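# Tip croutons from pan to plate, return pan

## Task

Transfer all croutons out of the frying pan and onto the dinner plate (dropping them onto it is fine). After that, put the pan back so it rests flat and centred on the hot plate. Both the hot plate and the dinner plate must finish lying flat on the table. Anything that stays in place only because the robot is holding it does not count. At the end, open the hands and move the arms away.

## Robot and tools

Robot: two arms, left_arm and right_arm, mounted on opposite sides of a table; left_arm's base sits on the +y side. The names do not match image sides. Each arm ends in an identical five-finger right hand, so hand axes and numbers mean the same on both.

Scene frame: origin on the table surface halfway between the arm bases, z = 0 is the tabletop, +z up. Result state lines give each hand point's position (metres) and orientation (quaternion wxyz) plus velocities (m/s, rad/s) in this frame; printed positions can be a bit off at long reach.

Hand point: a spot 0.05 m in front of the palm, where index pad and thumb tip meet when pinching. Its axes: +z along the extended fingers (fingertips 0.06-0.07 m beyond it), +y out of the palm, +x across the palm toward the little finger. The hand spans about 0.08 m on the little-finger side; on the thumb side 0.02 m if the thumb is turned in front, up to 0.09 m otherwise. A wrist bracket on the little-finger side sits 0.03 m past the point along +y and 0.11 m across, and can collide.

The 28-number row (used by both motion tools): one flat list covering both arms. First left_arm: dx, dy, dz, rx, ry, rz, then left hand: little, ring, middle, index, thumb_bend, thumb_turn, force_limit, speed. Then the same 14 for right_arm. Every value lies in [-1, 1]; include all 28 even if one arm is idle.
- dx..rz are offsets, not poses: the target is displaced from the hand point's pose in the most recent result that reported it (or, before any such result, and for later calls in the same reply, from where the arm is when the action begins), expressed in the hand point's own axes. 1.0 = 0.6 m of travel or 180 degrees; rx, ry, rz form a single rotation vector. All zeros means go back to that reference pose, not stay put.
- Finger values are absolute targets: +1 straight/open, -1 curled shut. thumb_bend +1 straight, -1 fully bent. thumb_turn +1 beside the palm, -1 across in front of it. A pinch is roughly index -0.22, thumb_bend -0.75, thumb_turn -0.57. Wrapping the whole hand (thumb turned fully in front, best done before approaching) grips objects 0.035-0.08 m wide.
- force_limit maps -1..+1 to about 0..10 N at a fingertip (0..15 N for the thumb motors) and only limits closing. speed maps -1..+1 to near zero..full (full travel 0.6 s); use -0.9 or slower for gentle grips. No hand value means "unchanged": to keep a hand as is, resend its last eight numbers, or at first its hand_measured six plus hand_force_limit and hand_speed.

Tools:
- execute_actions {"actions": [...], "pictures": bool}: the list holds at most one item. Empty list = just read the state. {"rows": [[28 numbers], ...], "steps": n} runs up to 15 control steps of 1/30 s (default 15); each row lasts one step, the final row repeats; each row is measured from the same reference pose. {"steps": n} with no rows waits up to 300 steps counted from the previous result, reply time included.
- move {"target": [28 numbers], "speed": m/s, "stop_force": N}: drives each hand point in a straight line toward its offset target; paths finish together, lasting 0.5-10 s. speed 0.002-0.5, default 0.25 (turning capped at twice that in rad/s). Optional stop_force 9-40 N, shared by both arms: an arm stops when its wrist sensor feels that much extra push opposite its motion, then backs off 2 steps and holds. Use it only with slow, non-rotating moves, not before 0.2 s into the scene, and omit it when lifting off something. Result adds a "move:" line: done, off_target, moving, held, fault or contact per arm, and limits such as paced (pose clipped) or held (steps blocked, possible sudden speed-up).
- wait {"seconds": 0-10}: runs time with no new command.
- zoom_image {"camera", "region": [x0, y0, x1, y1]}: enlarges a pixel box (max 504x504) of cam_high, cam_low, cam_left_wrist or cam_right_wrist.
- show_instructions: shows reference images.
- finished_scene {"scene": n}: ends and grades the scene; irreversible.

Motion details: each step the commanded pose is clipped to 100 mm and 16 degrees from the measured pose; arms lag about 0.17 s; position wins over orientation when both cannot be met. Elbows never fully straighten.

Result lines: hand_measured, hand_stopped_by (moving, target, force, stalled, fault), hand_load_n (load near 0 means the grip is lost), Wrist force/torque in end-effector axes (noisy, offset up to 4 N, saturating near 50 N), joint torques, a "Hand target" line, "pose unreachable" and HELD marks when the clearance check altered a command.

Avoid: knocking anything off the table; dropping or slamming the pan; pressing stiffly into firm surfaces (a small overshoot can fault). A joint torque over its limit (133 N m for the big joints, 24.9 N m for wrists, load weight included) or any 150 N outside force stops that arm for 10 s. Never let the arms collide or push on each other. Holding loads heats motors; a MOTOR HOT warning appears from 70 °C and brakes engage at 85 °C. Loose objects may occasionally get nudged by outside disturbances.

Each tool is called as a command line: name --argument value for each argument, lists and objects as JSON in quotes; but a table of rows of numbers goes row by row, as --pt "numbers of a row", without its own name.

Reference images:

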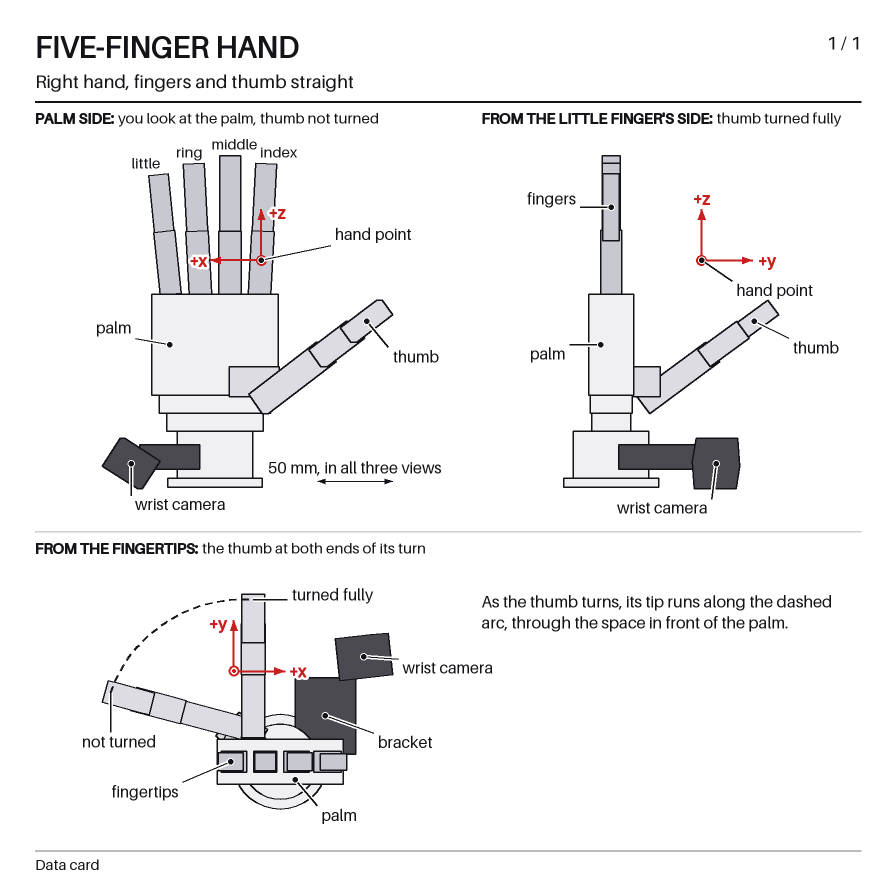

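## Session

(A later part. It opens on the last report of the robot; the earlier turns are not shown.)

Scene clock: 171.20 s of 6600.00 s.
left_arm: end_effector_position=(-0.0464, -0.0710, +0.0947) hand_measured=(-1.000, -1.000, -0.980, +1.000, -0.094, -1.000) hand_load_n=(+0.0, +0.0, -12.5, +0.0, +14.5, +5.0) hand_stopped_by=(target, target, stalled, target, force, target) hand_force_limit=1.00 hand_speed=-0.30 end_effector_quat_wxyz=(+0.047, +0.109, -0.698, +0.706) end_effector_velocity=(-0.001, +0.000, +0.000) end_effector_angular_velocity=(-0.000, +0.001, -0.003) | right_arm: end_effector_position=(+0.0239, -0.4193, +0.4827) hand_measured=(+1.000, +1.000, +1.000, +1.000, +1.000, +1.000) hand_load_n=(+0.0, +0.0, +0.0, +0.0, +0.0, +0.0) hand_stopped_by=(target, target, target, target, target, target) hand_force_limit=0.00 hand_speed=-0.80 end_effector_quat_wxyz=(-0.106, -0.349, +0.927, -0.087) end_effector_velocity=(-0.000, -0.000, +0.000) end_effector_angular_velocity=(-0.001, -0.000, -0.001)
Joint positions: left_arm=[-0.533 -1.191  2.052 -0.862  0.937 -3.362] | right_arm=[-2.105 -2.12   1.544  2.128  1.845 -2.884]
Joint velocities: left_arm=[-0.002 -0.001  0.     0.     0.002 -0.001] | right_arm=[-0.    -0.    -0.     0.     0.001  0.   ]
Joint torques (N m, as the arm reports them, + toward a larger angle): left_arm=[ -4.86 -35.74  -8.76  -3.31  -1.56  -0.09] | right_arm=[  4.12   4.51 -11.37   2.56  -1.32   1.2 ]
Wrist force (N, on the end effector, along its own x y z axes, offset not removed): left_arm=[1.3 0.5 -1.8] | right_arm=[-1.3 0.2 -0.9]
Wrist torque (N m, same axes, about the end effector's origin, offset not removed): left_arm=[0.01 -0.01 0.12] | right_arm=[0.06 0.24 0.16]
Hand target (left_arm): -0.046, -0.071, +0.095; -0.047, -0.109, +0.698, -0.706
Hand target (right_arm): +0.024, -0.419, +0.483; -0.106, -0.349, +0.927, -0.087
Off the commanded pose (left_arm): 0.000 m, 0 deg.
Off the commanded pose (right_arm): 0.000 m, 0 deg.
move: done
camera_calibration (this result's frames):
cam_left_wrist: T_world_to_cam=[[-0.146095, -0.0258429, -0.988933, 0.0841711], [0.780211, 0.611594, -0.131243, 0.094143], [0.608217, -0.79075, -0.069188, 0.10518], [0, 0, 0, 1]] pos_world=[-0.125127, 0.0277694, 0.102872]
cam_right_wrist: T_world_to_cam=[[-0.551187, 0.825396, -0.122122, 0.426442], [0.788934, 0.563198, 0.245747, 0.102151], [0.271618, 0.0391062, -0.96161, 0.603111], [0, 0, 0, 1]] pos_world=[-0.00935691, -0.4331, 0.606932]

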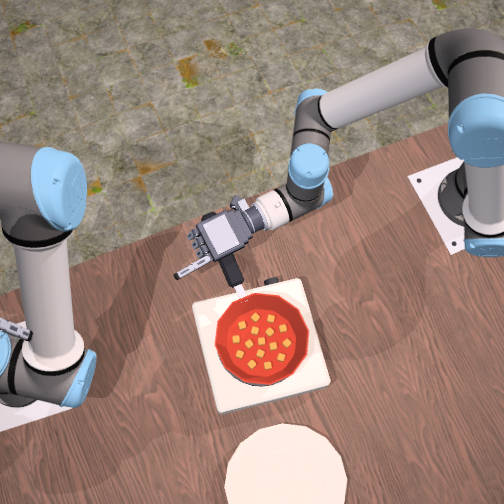

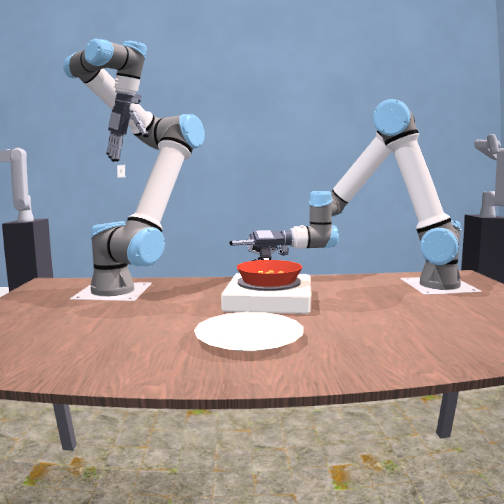

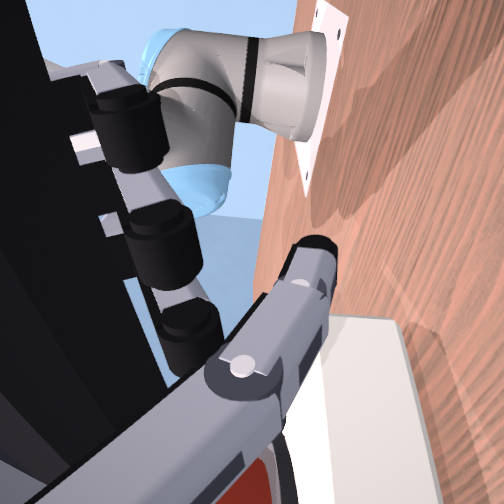

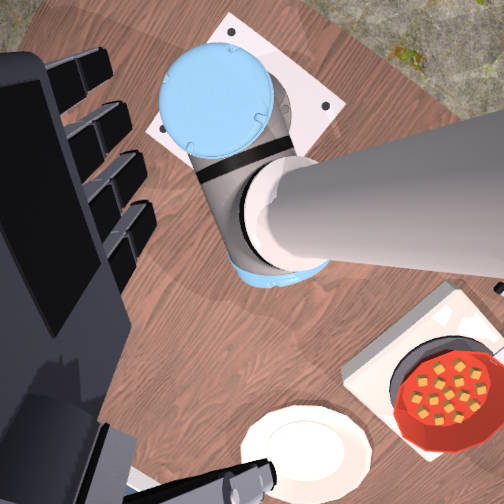

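Release thumb, open middle, then bend thumb.

move --target '[0,0,0,0,0,0,-1,-1,-0.9,1,0.6,-1,1,0.3, 0,0,0,0,0,0,1,1,1,1,1,1,0,-0.8]'

move --target '[0,0,0,0,0,0,-1,-1,1,1,0.6,-1,1,0.3, 0,0,0,0,0,0,1,1,1,1,1,1,0,-0.8]'

move --target '[0,0,0,0,0,0,-1,-1,1,1,-1,-1,1,-0.3, 0,0,0,0,0,0,1,1,1,1,1,1,0,-0.8]'

Scene clock: 174.73 s of 6600.00 s.
left_arm: end_effector_position=(-0.0464, -0.0710, +0.0947) hand_measured=(-1.000, -1.000, -0.900, +1.000, +0.600, -1.000) hand_load_n=(+0.0, +0.0, +0.0, +0.0, +0.0, +0.0) hand_stopped_by=(target, target, target, target, target, target) hand_force_limit=1.00 hand_speed=0.30 end_effector_quat_wxyz=(+0.047, +0.109, -0.698, +0.706) end_effector_velocity=(-0.001, +0.000, +0.000) end_effector_angular_velocity=(-0.001, +0.002, -0.001) | right_arm: end_effector_position=(+0.0239, -0.4193, +0.4827) hand_measured=(+1.000, +1.000, +1.000, +1.000, +1.000, +1.000) hand_load_n=(+0.0, +0.0, +0.0, +0.0, +0.0, +0.0) hand_stopped_by=(target, target, target, target, target, target) hand_force_limit=0.00 hand_speed=-0.80 end_effector_quat_wxyz=(-0.106, -0.349, +0.927, -0.087) end_effector_velocity=(-0.000, +0.000, -0.000) end_effector_angular_velocity=(-0.000, +0.000, +0.002)
Joint positions: left_arm=[-0.533 -1.191  2.052 -0.862  0.937 -3.362] | right_arm=[-2.105 -2.12   1.544  2.128  1.845 -2.884]
Joint velocities: left_arm=[-0.001 -0.001  0.001 -0.001  0.    -0.002] | right_arm=[-0.    -0.001  0.    -0.     0.    -0.002]
Joint torques (N m, as the arm reports them, + toward a larger angle): left_arm=[ -4.89 -35.46  -8.92  -3.35  -1.5    0.  ] | right_arm=[  3.55   3.72 -10.77   2.45  -1.48   1.14]
Wrist force (N, on the end effector, along its own x y z axes, offset not removed): left_arm=[1.5 -1.3 -1.6] | right_arm=[1.3 -4.1 -2.7]
Wrist torque (N m, same axes, about the end effector's origin, offset not removed): left_arm=[-0.16 -0.08 0.10] | right_arm=[-0.49 0.13 -0.05]
Hand target (left_arm): -0.046, -0.071, +0.095; -0.047, -0.109, +0.698, -0.706
Hand target (right_arm): +0.024, -0.419, +0.483; -0.106, -0.349, +0.927, -0.087
Off the commanded pose (left_arm): 0.000 m, 0 deg.
Off the commanded pose (right_arm): 0.000 m, 0 deg.
move: done
camera_calibration (this result's frames):
cam_left_wrist: T_world_to_cam=[[-0.146095, -0.025843, -0.988933, 0.0841711], [0.780211, 0.611594, -0.131243, 0.094143], [0.608217, -0.79075, -0.069188, 0.10518], [0, 0, 0, 1]] pos_world=[-0.125127, 0.0277694, 0.102872]
cam_right_wrist: T_world_to_cam=[[-0.551187, 0.825396, -0.122123, 0.426442], [0.788934, 0.563198, 0.245747, 0.102151], [0.271618, 0.039106, -0.96161, 0.603111], [0, 0, 0, 1]] pos_world=[-0.00935694, -0.4331, 0.606932]

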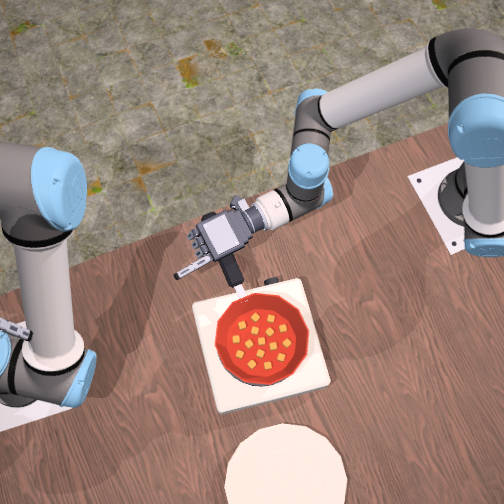

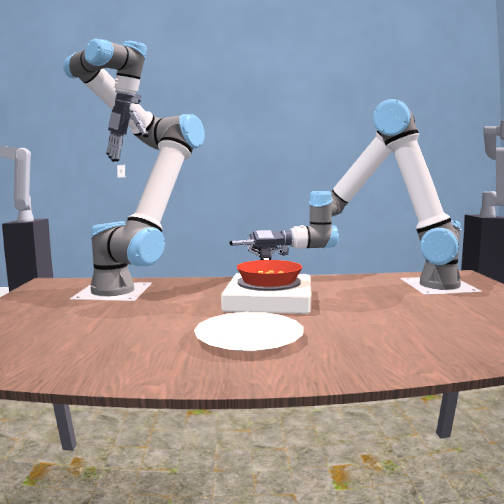

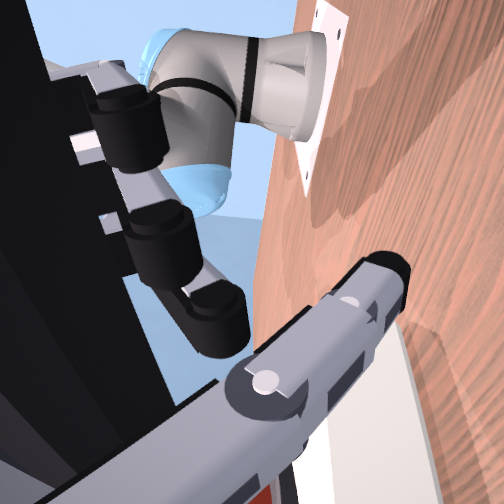

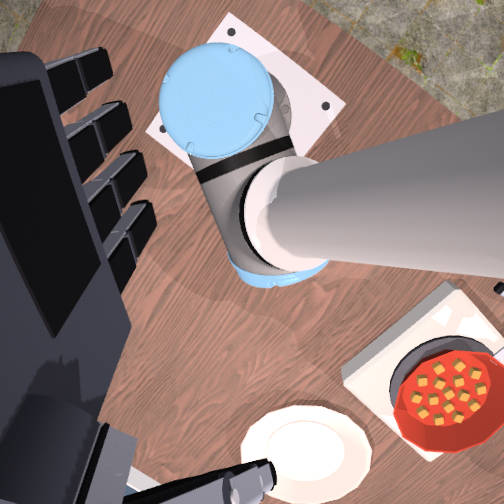

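Scene clock: 175.90 s of 6600.00 s.
left_arm: end_effector_position=(-0.0464, -0.0710, +0.0947) hand_measured=(-1.000, -1.000, +1.000, +1.000, +0.600, -1.000) hand_load_n=(+0.0, +0.0, +0.0, +0.0, +0.0, +0.0) hand_stopped_by=(target, target, target, target, target, target) hand_force_limit=1.00 hand_speed=0.30 end_effector_quat_wxyz=(+0.047, +0.109, -0.698, +0.706) end_effector_velocity=(-0.001, -0.001, +0.000) end_effector_angular_velocity=(-0.001, +0.002, -0.000) | right_arm: end_effector_position=(+0.0239, -0.4193, +0.4827) hand_measured=(+1.000, +1.000, +1.000, +1.000, +1.000, +1.000) hand_load_n=(+0.0, +0.0, +0.0, +0.0, +0.0, +0.0) hand_stopped_by=(target, target, target, target, target, target) hand_force_limit=0.00 hand_speed=-0.80 end_effector_quat_wxyz=(-0.106, -0.349, +0.927, -0.087) end_effector_velocity=(-0.000, -0.000, -0.000) end_effector_angular_velocity=(-0.000, -0.000, -0.000)
Joint positions: left_arm=[-0.533 -1.191  2.052 -0.862  0.937 -3.362] | right_arm=[-2.105 -2.12   1.544  2.128  1.845 -2.884]
Joint velocities: left_arm=[-0.     0.001 -0.003  0.001 -0.    -0.001] | right_arm=[ 0.    -0.     0.    -0.     0.     0.001]
Joint torques (N m, as the arm reports them, + toward a larger angle): left_arm=[ -4.36 -35.91  -8.49  -3.4   -1.62  -0.05] | right_arm=[  5.     2.64 -11.02   2.55  -1.47   1.62]
Wrist force (N, on the end effector, along its own x y z axes, offset not removed): left_arm=[0.3 -1.1 -2.5] | right_arm=[-2.9 0.2 -3.3]
Wrist torque (N m, same axes, about the end effector's origin, offset not removed): left_arm=[-0.06 0.16 0.07] | right_arm=[0.14 0.67 -0.26]
Hand target (left_arm): -0.046, -0.071, +0.095; -0.047, -0.109, +0.698, -0.706
Hand target (right_arm): +0.024, -0.419, +0.483; -0.106, -0.349, +0.927, -0.087
Off the commanded pose (left_arm): 0.000 m, 0 deg.
Off the commanded pose (right_arm): 0.000 m, 0 deg.
move: done
camera_calibration (this result's frames):
cam_left_wrist: T_world_to_cam=[[-0.146095, -0.0258431, -0.988933, 0.0841712], [0.780211, 0.611594, -0.131243, 0.0941431], [0.608217, -0.79075, -0.0691879, 0.10518], [0, 0, 0, 1]] pos_world=[-0.125127, 0.0277694, 0.102873]
cam_right_wrist: T_world_to_cam=[[-0.551187, 0.825396, -0.122123, 0.426442], [0.788934, 0.563198, 0.245747, 0.102151], [0.271618, 0.0391058, -0.96161, 0.603111], [0, 0, 0, 1]] pos_world=[-0.00935693, -0.4331, 0.606932]

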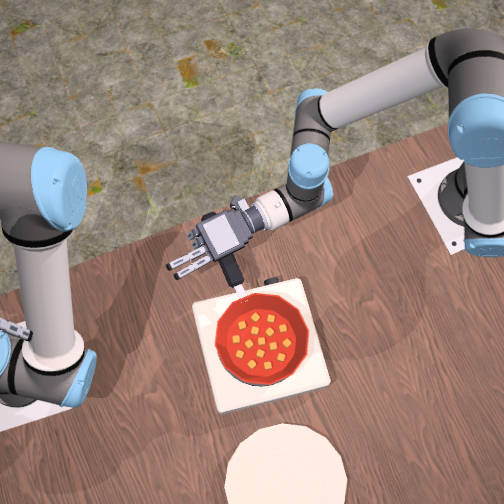

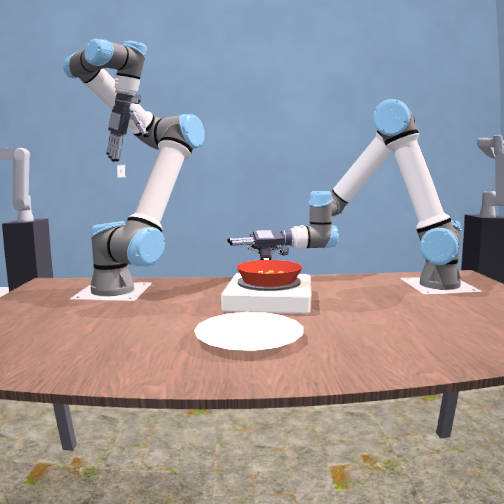

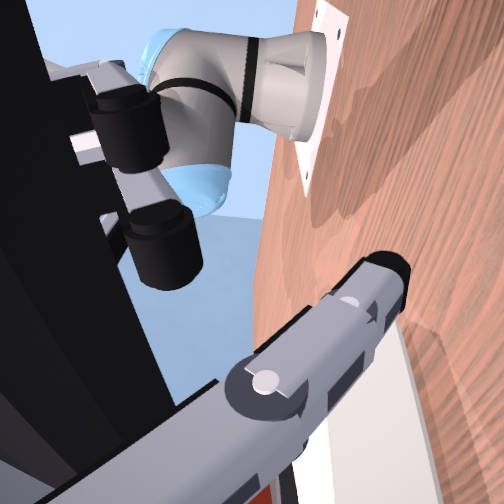

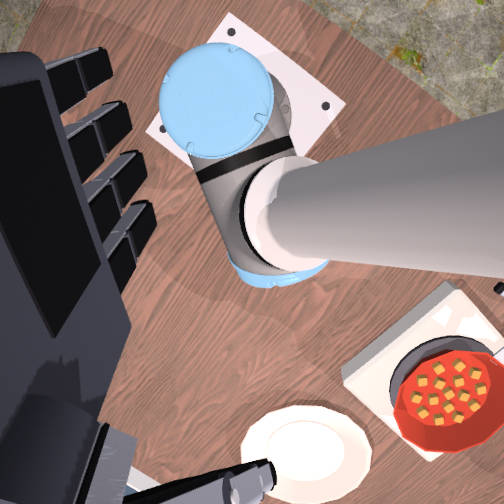

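Scene clock: 178.37 s of 6600.00 s.
left_arm: end_effector_position=(-0.0464, -0.0710, +0.0947) hand_measured=(-1.000, -1.000, +1.000, +1.000, -1.000, -1.000) hand_load_n=(+0.0, +0.0, +0.0, +0.0, +0.5, +0.5) hand_stopped_by=(target, target, target, target, target, target) hand_force_limit=1.00 hand_speed=-0.30 end_effector_quat_wxyz=(+0.047, +0.109, -0.698, +0.706) end_effector_velocity=(-0.000, -0.001, +0.001) end_effector_angular_velocity=(-0.002, +0.000, +0.001) | right_arm: end_effector_position=(+0.0239, -0.4193, +0.4827) hand_measured=(+1.000, +1.000, +1.000, +1.000, +1.000, +1.000) hand_load_n=(+0.0, +0.0, +0.0, +0.0, +0.0, +0.0) hand_stopped_by=(target, target, target, target, target, target) hand_force_limit=0.00 hand_speed=-0.80 end_effector_quat_wxyz=(-0.106, -0.349, +0.927, -0.087) end_effector_velocity=(+0.000, +0.000, +0.000) end_effector_angular_velocity=(+0.000, +0.000, -0.000)
Joint positions: left_arm=[-0.533 -1.191  2.052 -0.862  0.937 -3.362] | right_arm=[-2.105 -2.12   1.544  2.128  1.845 -2.884]
Joint velocities: left_arm=[ 0.    -0.    -0.002 -0.    -0.001  0.001] | right_arm=[ 0.001  0.    -0.     0.    -0.     0.001]
Joint torques (N m, as the arm reports them, + toward a larger angle): left_arm=[ -4.9  -35.7   -8.23  -3.4   -1.5    0.03] | right_arm=[ 4.18  3.5  -9.97  2.74 -1.4   1.26]
Wrist force (N, on the end effector, along its own x y z axes, offset not removed): left_arm=[0.2 1.5 -1.6] | right_arm=[-0.8 -1.3 2.3]
Wrist torque (N m, same axes, about the end effector's origin, offset not removed): left_arm=[0.08 0.12 0.13] | right_arm=[-0.31 -0.11 -0.02]
Hand target (left_arm): -0.046, -0.071, +0.095; -0.047, -0.109, +0.698, -0.706
Hand target (right_arm): +0.024, -0.419, +0.483; -0.106, -0.349, +0.927, -0.087
Off the commanded pose (left_arm): 0.000 m, 0 deg.
Off the commanded pose (right_arm): 0.000 m, 0 deg.
move: done
camera_calibration (this result's frames):
cam_left_wrist: T_world_to_cam=[[-0.146095, -0.0258429, -0.988933, 0.0841711], [0.780211, 0.611594, -0.131243, 0.0941431], [0.608217, -0.79075, -0.0691879, 0.10518], [0, 0, 0, 1]] pos_world=[-0.125127, 0.0277694, 0.102872]
cam_right_wrist: T_world_to_cam=[[-0.551187, 0.825396, -0.122123, 0.426442], [0.788934, 0.563198, 0.245747, 0.102151], [0.271618, 0.0391059, -0.96161, 0.603111], [0, 0, 0, 1]] pos_world=[-0.00935696, -0.4331, 0.606932]

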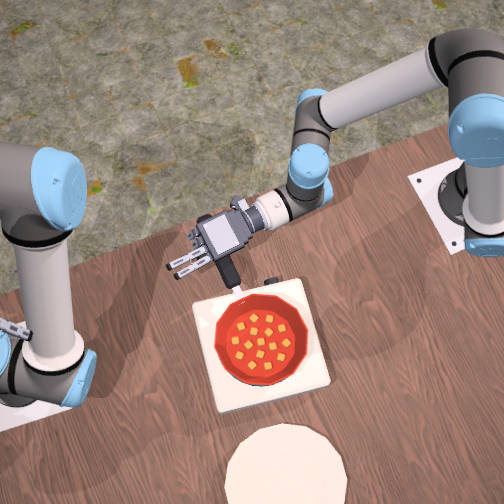

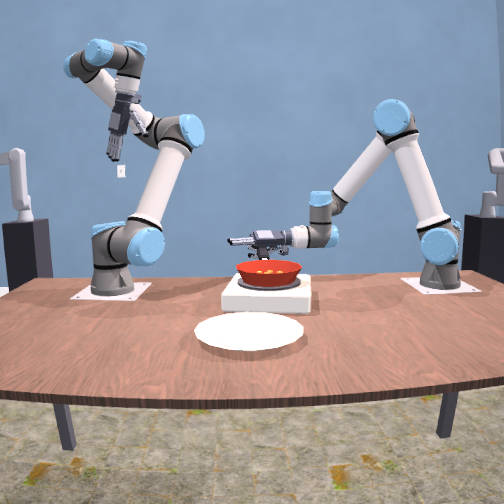

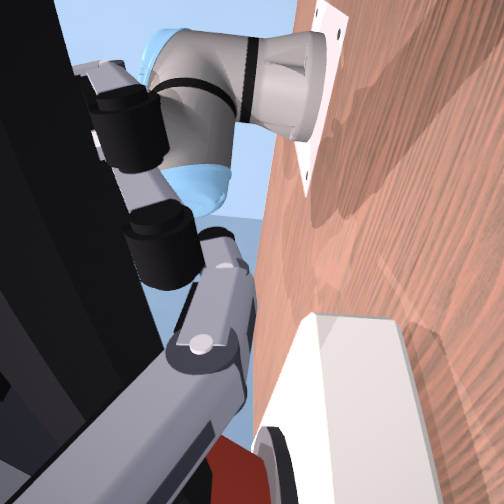

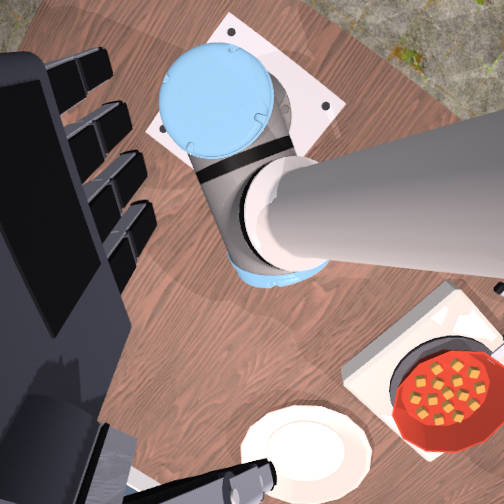

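move --target '[0,0,0,0,0,0,-1,-1,-1,-1,-1,-1,1,-0.3, 0,0,0,0,0,0,1,1,1,1,1,1,0,-0.8]'

Scene clock: 183.23 s of 6600.00 s.
left_arm: end_effector_position=(-0.0464, -0.0710, +0.0947) hand_measured=(-1.000, -1.000, -0.244, -0.314, -0.998, -1.000) hand_load_n=(+0.0, +0.5, +11.0, +10.0, +2.5, -4.0) hand_stopped_by=(target, target, force, force, target, target) hand_force_limit=1.00 hand_speed=-0.30 end_effector_quat_wxyz=(+0.047, +0.109, -0.698, +0.706) end_effector_velocity=(+0.001, +0.001, -0.001) end_effector_angular_velocity=(+0.002, -0.001, +0.001) | right_arm: end_effector_position=(+0.0239, -0.4193, +0.4827) hand_measured=(+1.000, +1.000, +1.000, +1.000, +1.000, +1.000) hand_load_n=(+0.0, +0.0, +0.0, +0.0, +0.0, +0.0) hand_stopped_by=(target, target, target, target, target, target) hand_force_limit=0.00 hand_speed=-0.80 end_effector_quat_wxyz=(-0.106, -0.349, +0.927, -0.087) end_effector_velocity=(+0.000, +0.000, -0.000) end_effector_angular_velocity=(+0.000, +0.000, +0.000)
Joint positions: left_arm=[-0.533 -1.191  2.052 -0.862  0.937 -3.362] | right_arm=[-2.105 -2.12   1.544  2.128  1.845 -2.884]
Joint velocities: left_arm=[ 0.001  0.     0.002  0.001 -0.001 -0.   ] | right_arm=[-0.    -0.     0.    -0.    -0.    -0.001]
Joint torques (N m, as the arm reports them, + toward a larger angle): left_arm=[ -4.98 -35.52  -8.59  -3.39  -1.42   0.05] | right_arm=[  3.13   3.67 -10.4    2.28  -1.35   1.37]
Wrist force (N, on the end effector, along its own x y z axes, offset not removed): left_arm=[0.0 1.6 -1.0] | right_arm=[-2.6 1.4 -4.3]
Wrist torque (N m, same axes, about the end effector's origin, offset not removed): left_arm=[0.01 0.09 0.14] | right_arm=[0.41 0.51 -0.21]
Hand target (left_arm): -0.046, -0.071, +0.095; -0.047, -0.109, +0.698, -0.706
Hand target (right_arm): +0.024, -0.419, +0.483; -0.106, -0.349, +0.927, -0.087
Off the commanded pose (left_arm): 0.000 m, 0 deg.
Off the commanded pose (right_arm): 0.000 m, 0 deg.
After step 90, 0.47 s passed at rest.
move: done
camera_calibration (this result's frames):
cam_left_wrist: T_world_to_cam=[[-0.146095, -0.0258426, -0.988933, 0.084171], [0.780211, 0.611594, -0.131243, 0.094143], [0.608217, -0.79075, -0.0691881, 0.105181], [0, 0, 0, 1]] pos_world=[-0.125127, 0.0277694, 0.102872]
cam_right_wrist: T_world_to_cam=[[-0.551187, 0.825396, -0.122123, 0.426442], [0.788934, 0.563198, 0.245747, 0.102151], [0.271618, 0.0391057, -0.96161, 0.603111], [0, 0, 0, 1]] pos_world=[-0.00935696, -0.4331, 0.606932]

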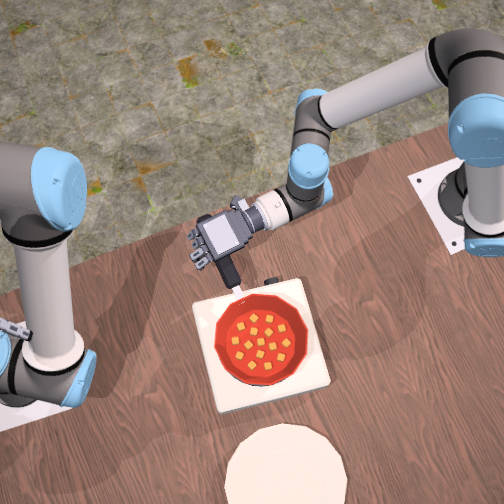

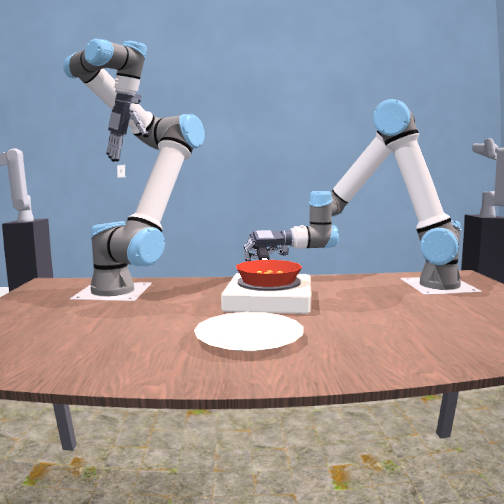

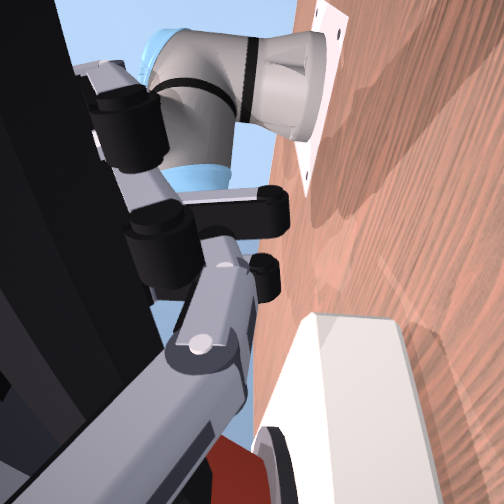

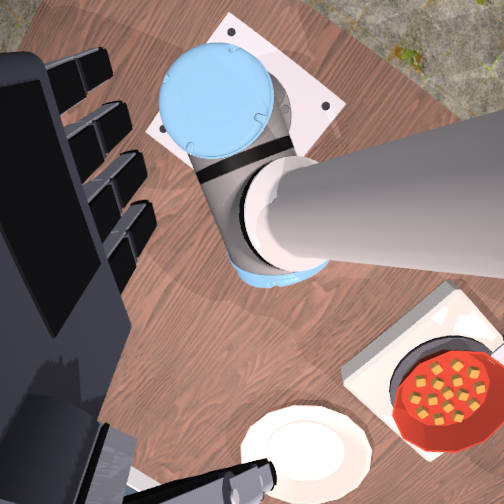

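zoom_image --camera "cam_low" --region '[220, 210, 340, 300]'

move --target '[0.011,-0.049,0,0,0,0,-1,-1,-1,-1,-1,-1,1,-0.3, 0,0,0,0,0,0,1,1,1,1,1,1,0,-0.8]' --speed 0.03

Region (220, 210, 340, 300) of cam_low's 504x504 image, scaled by 4.200, with more detail than that image has; it fills the top 378 rows of this view, and the rest is white.

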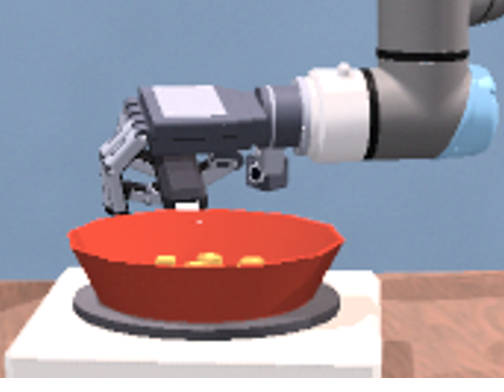

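Scene clock: 188.20 s of 6600.00 s.
left_arm: end_effector_position=(-0.0464, -0.0710, +0.1245) hand_measured=(-1.000, -1.000, -0.244, -0.314, -0.998, -1.000) hand_load_n=(+0.0, +2.0, +11.0, +10.0, +3.0, -4.0) hand_stopped_by=(target, target, force, force, target, target) hand_force_limit=1.00 hand_speed=-0.30 end_effector_quat_wxyz=(+0.047, +0.109, -0.698, +0.706) end_effector_velocity=(-0.001, -0.000, +0.002) end_effector_angular_velocity=(+0.000, +0.001, -0.001) | right_arm: end_effector_position=(+0.0239, -0.4193, +0.4827) hand_measured=(+1.000, +1.000, +1.000, +1.000, +1.000, +1.000) hand_load_n=(+0.0, +0.0, +0.0, +0.0, +0.0, +0.0) hand_stopped_by=(target, target, target, target, target, target) hand_force_limit=0.00 hand_speed=-0.80 end_effector_quat_wxyz=(-0.106, -0.349, +0.927, -0.087) end_effector_velocity=(-0.000, +0.000, -0.000) end_effector_angular_velocity=(+0.001, +0.001, +0.002)
Joint positions: left_arm=[-0.533 -1.249  2.03  -0.782  0.937 -3.362] | right_arm=[-2.105 -2.12   1.544  2.128  1.845 -2.884]
Joint velocities: left_arm=[-0.001 -0.003 -0.004  0.008 -0.001 -0.001] | right_arm=[ 0.001  0.     0.001  0.    -0.    -0.001]
Joint torques (N m, as the arm reports them, + toward a larger angle): left_arm=[ -8.45 -38.7  -23.65  -0.2   -1.35   0.11] | right_arm=[  4.13   5.01 -11.1    2.78  -1.24   1.46]
Wrist force (N, on the end effector, along its own x y z axes, offset not removed): left_arm=[-2.3 4.0 0.3] | right_arm=[-0.2 1.1 -1.7]
Wrist torque (N m, same axes, about the end effector's origin, offset not removed): left_arm=[-0.12 0.21 -0.71] | right_arm=[0.07 0.04 -0.14]
Hand target (left_arm): -0.046, -0.071, +0.125; -0.047, -0.109, +0.698, -0.706
Hand target (right_arm): +0.024, -0.419, +0.483; -0.106, -0.349, +0.927, -0.087
Off the commanded pose (left_arm): 0.000 m, 0 deg.
Off the commanded pose (right_arm): 0.000 m, 0 deg.
After step 90, 0.60 s passed at rest.
move: done
camera_calibration (this result's frames):
cam_left_wrist: T_world_to_cam=[[-0.145965, -0.0258723, -0.988951, 0.113667], [0.780227, 0.61159, -0.131158, 0.0980219], [0.608226, -0.790752, -0.0690846, 0.107268], [0, 0, 0, 1]] pos_world=[-0.125131, 0.0278139, 0.132679]
cam_right_wrist: T_world_to_cam=[[-0.551187, 0.825396, -0.122122, 0.426442], [0.788934, 0.563198, 0.245747, 0.102151], [0.271618, 0.0391061, -0.96161, 0.603111], [0, 0, 0, 1]] pos_world=[-0.00935696, -0.4331, 0.606932]

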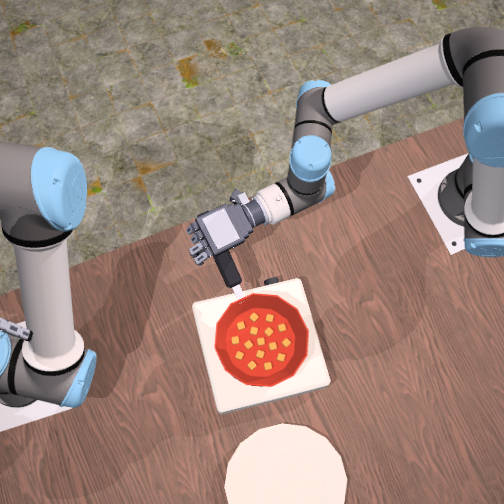

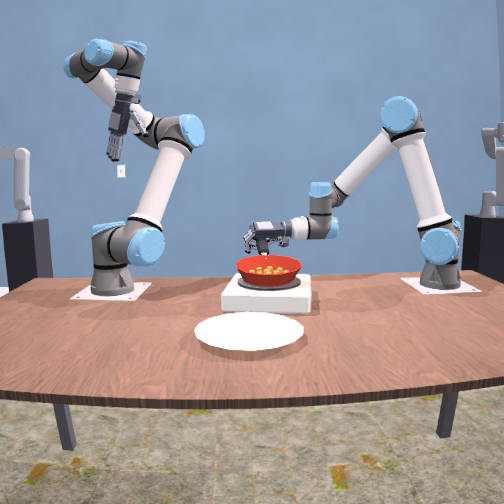

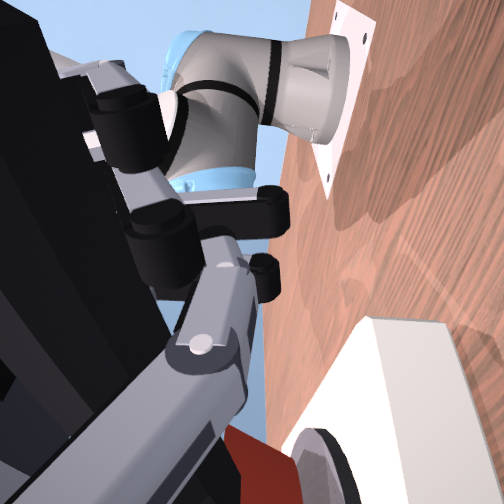

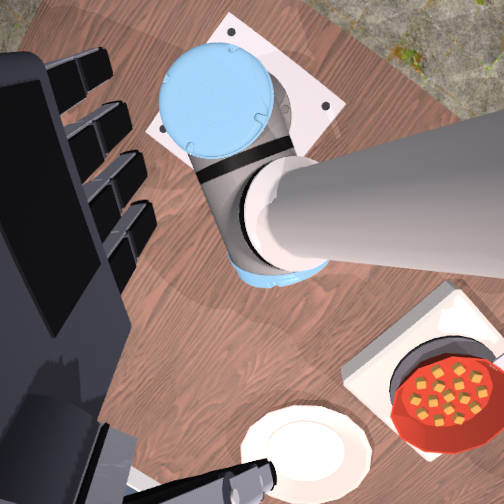

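move --target '[0.018,-0.081,0,0,0,0,-1,-1,-1,-1,-1,-1,1,-0.3, 0,0,0,0,0,0,1,1,1,1,1,1,0,-0.8]' --speed 0.03

zoom_image --camera "cam_low" --region '[200, 180, 360, 310]'

Scene clock: 194.20 s of 6600.00 s.
left_arm: end_effector_position=(-0.0463, -0.0709, +0.1740) hand_measured=(-1.000, -1.000, -0.244, -0.314, -0.998, -1.000) hand_load_n=(+0.0, +5.5, +10.5, +10.0, +3.0, -3.5) hand_stopped_by=(target, target, force, force, target, target) hand_force_limit=1.00 hand_speed=-0.30 end_effector_quat_wxyz=(+0.047, +0.109, -0.698, +0.706) end_effector_velocity=(-0.000, -0.001, +0.005) end_effector_angular_velocity=(-0.004, +0.003, +0.001) | right_arm: end_effector_position=(+0.0239, -0.4193, +0.4827) hand_measured=(+1.000, +1.000, +1.000, +1.000, +1.000, +1.000) hand_load_n=(+0.0, +0.0, +0.0, +0.0, +0.0, +0.0) hand_stopped_by=(target, target, target, target, target, target) hand_force_limit=0.00 hand_speed=-0.80 end_effector_quat_wxyz=(-0.106, -0.349, +0.927, -0.087) end_effector_velocity=(-0.000, +0.000, -0.000) end_effector_angular_velocity=(-0.000, +0.000, -0.001)
Joint positions: left_arm=[-0.533 -1.333  1.981 -0.649  0.937 -3.362] | right_arm=[-2.105 -2.12   1.544  2.128  1.845 -2.884]
Joint velocities: left_arm=[ 0.    -0.006 -0.005  0.007 -0.    -0.   ] | right_arm=[ 0.    -0.     0.001  0.     0.     0.001]
Joint torques (N m, as the arm reports them, + toward a larger angle): left_arm=[  7.27 -36.1  -25.67   0.06   1.42   1.49] | right_arm=[  3.2    3.68 -10.77   2.43  -1.     1.42]
Wrist force (N, on the end effector, along its own x y z axes, offset not removed): left_arm=[-0.7 5.0 -0.2] | right_arm=[-1.2 -1.1 -5.9]
Wrist torque (N m, same axes, about the end effector's origin, offset not removed): left_arm=[0.04 0.10 -0.97] | right_arm=[0.13 0.53 -0.01]
Hand target (left_arm): -0.046, -0.071, +0.174; -0.047, -0.109, +0.698, -0.706
Hand target (right_arm): +0.024, -0.419, +0.483; -0.106, -0.349, +0.927, -0.087
Off the commanded pose (left_arm): 0.000 m, 0 deg.
Off the commanded pose (right_arm): 0.000 m, 0 deg.
After step 90, 1.00 s passed at rest.
move: done
camera_calibration (this result's frames):
cam_left_wrist: T_world_to_cam=[[-0.145847, -0.0259073, -0.988968, 0.162632], [0.780258, 0.611567, -0.131089, 0.104382], [0.608216, -0.790769, -0.068981, 0.110688], [0, 0, 0, 1]] pos_world=[-0.125048, 0.0279057, 0.182156]
cam_right_wrist: T_world_to_cam=[[-0.551187, 0.825396, -0.122122, 0.426442], [0.788934, 0.563198, 0.245747, 0.102151], [0.271618, 0.0391061, -0.96161, 0.603111], [0, 0, 0, 1]] pos_world=[-0.00935696, -0.4331, 0.606932]

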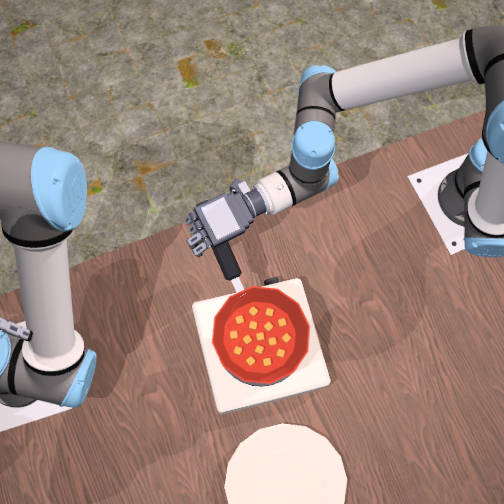

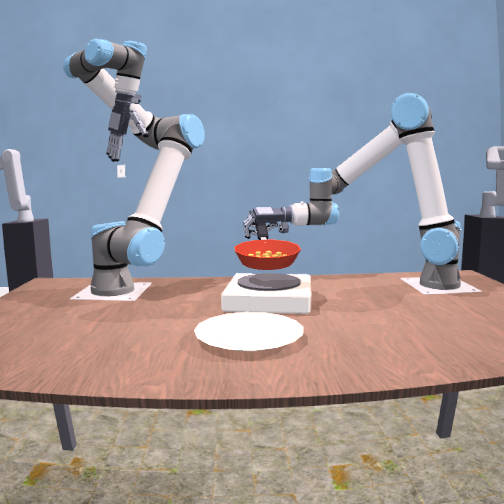

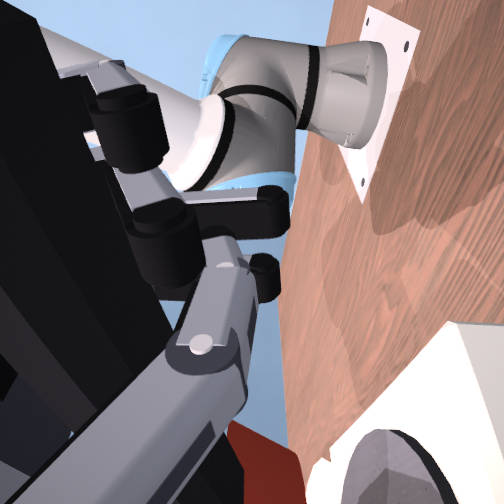

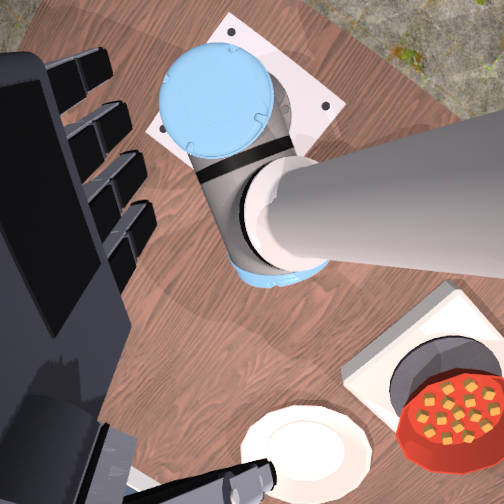

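Region (200, 180, 360, 310) of cam_low's 504x504 image, scaled by 3.150, with more detail than that image has; it fills the top 410 rows of this view, and the rest is white.

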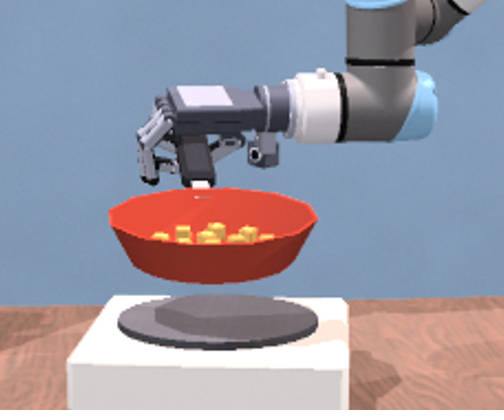

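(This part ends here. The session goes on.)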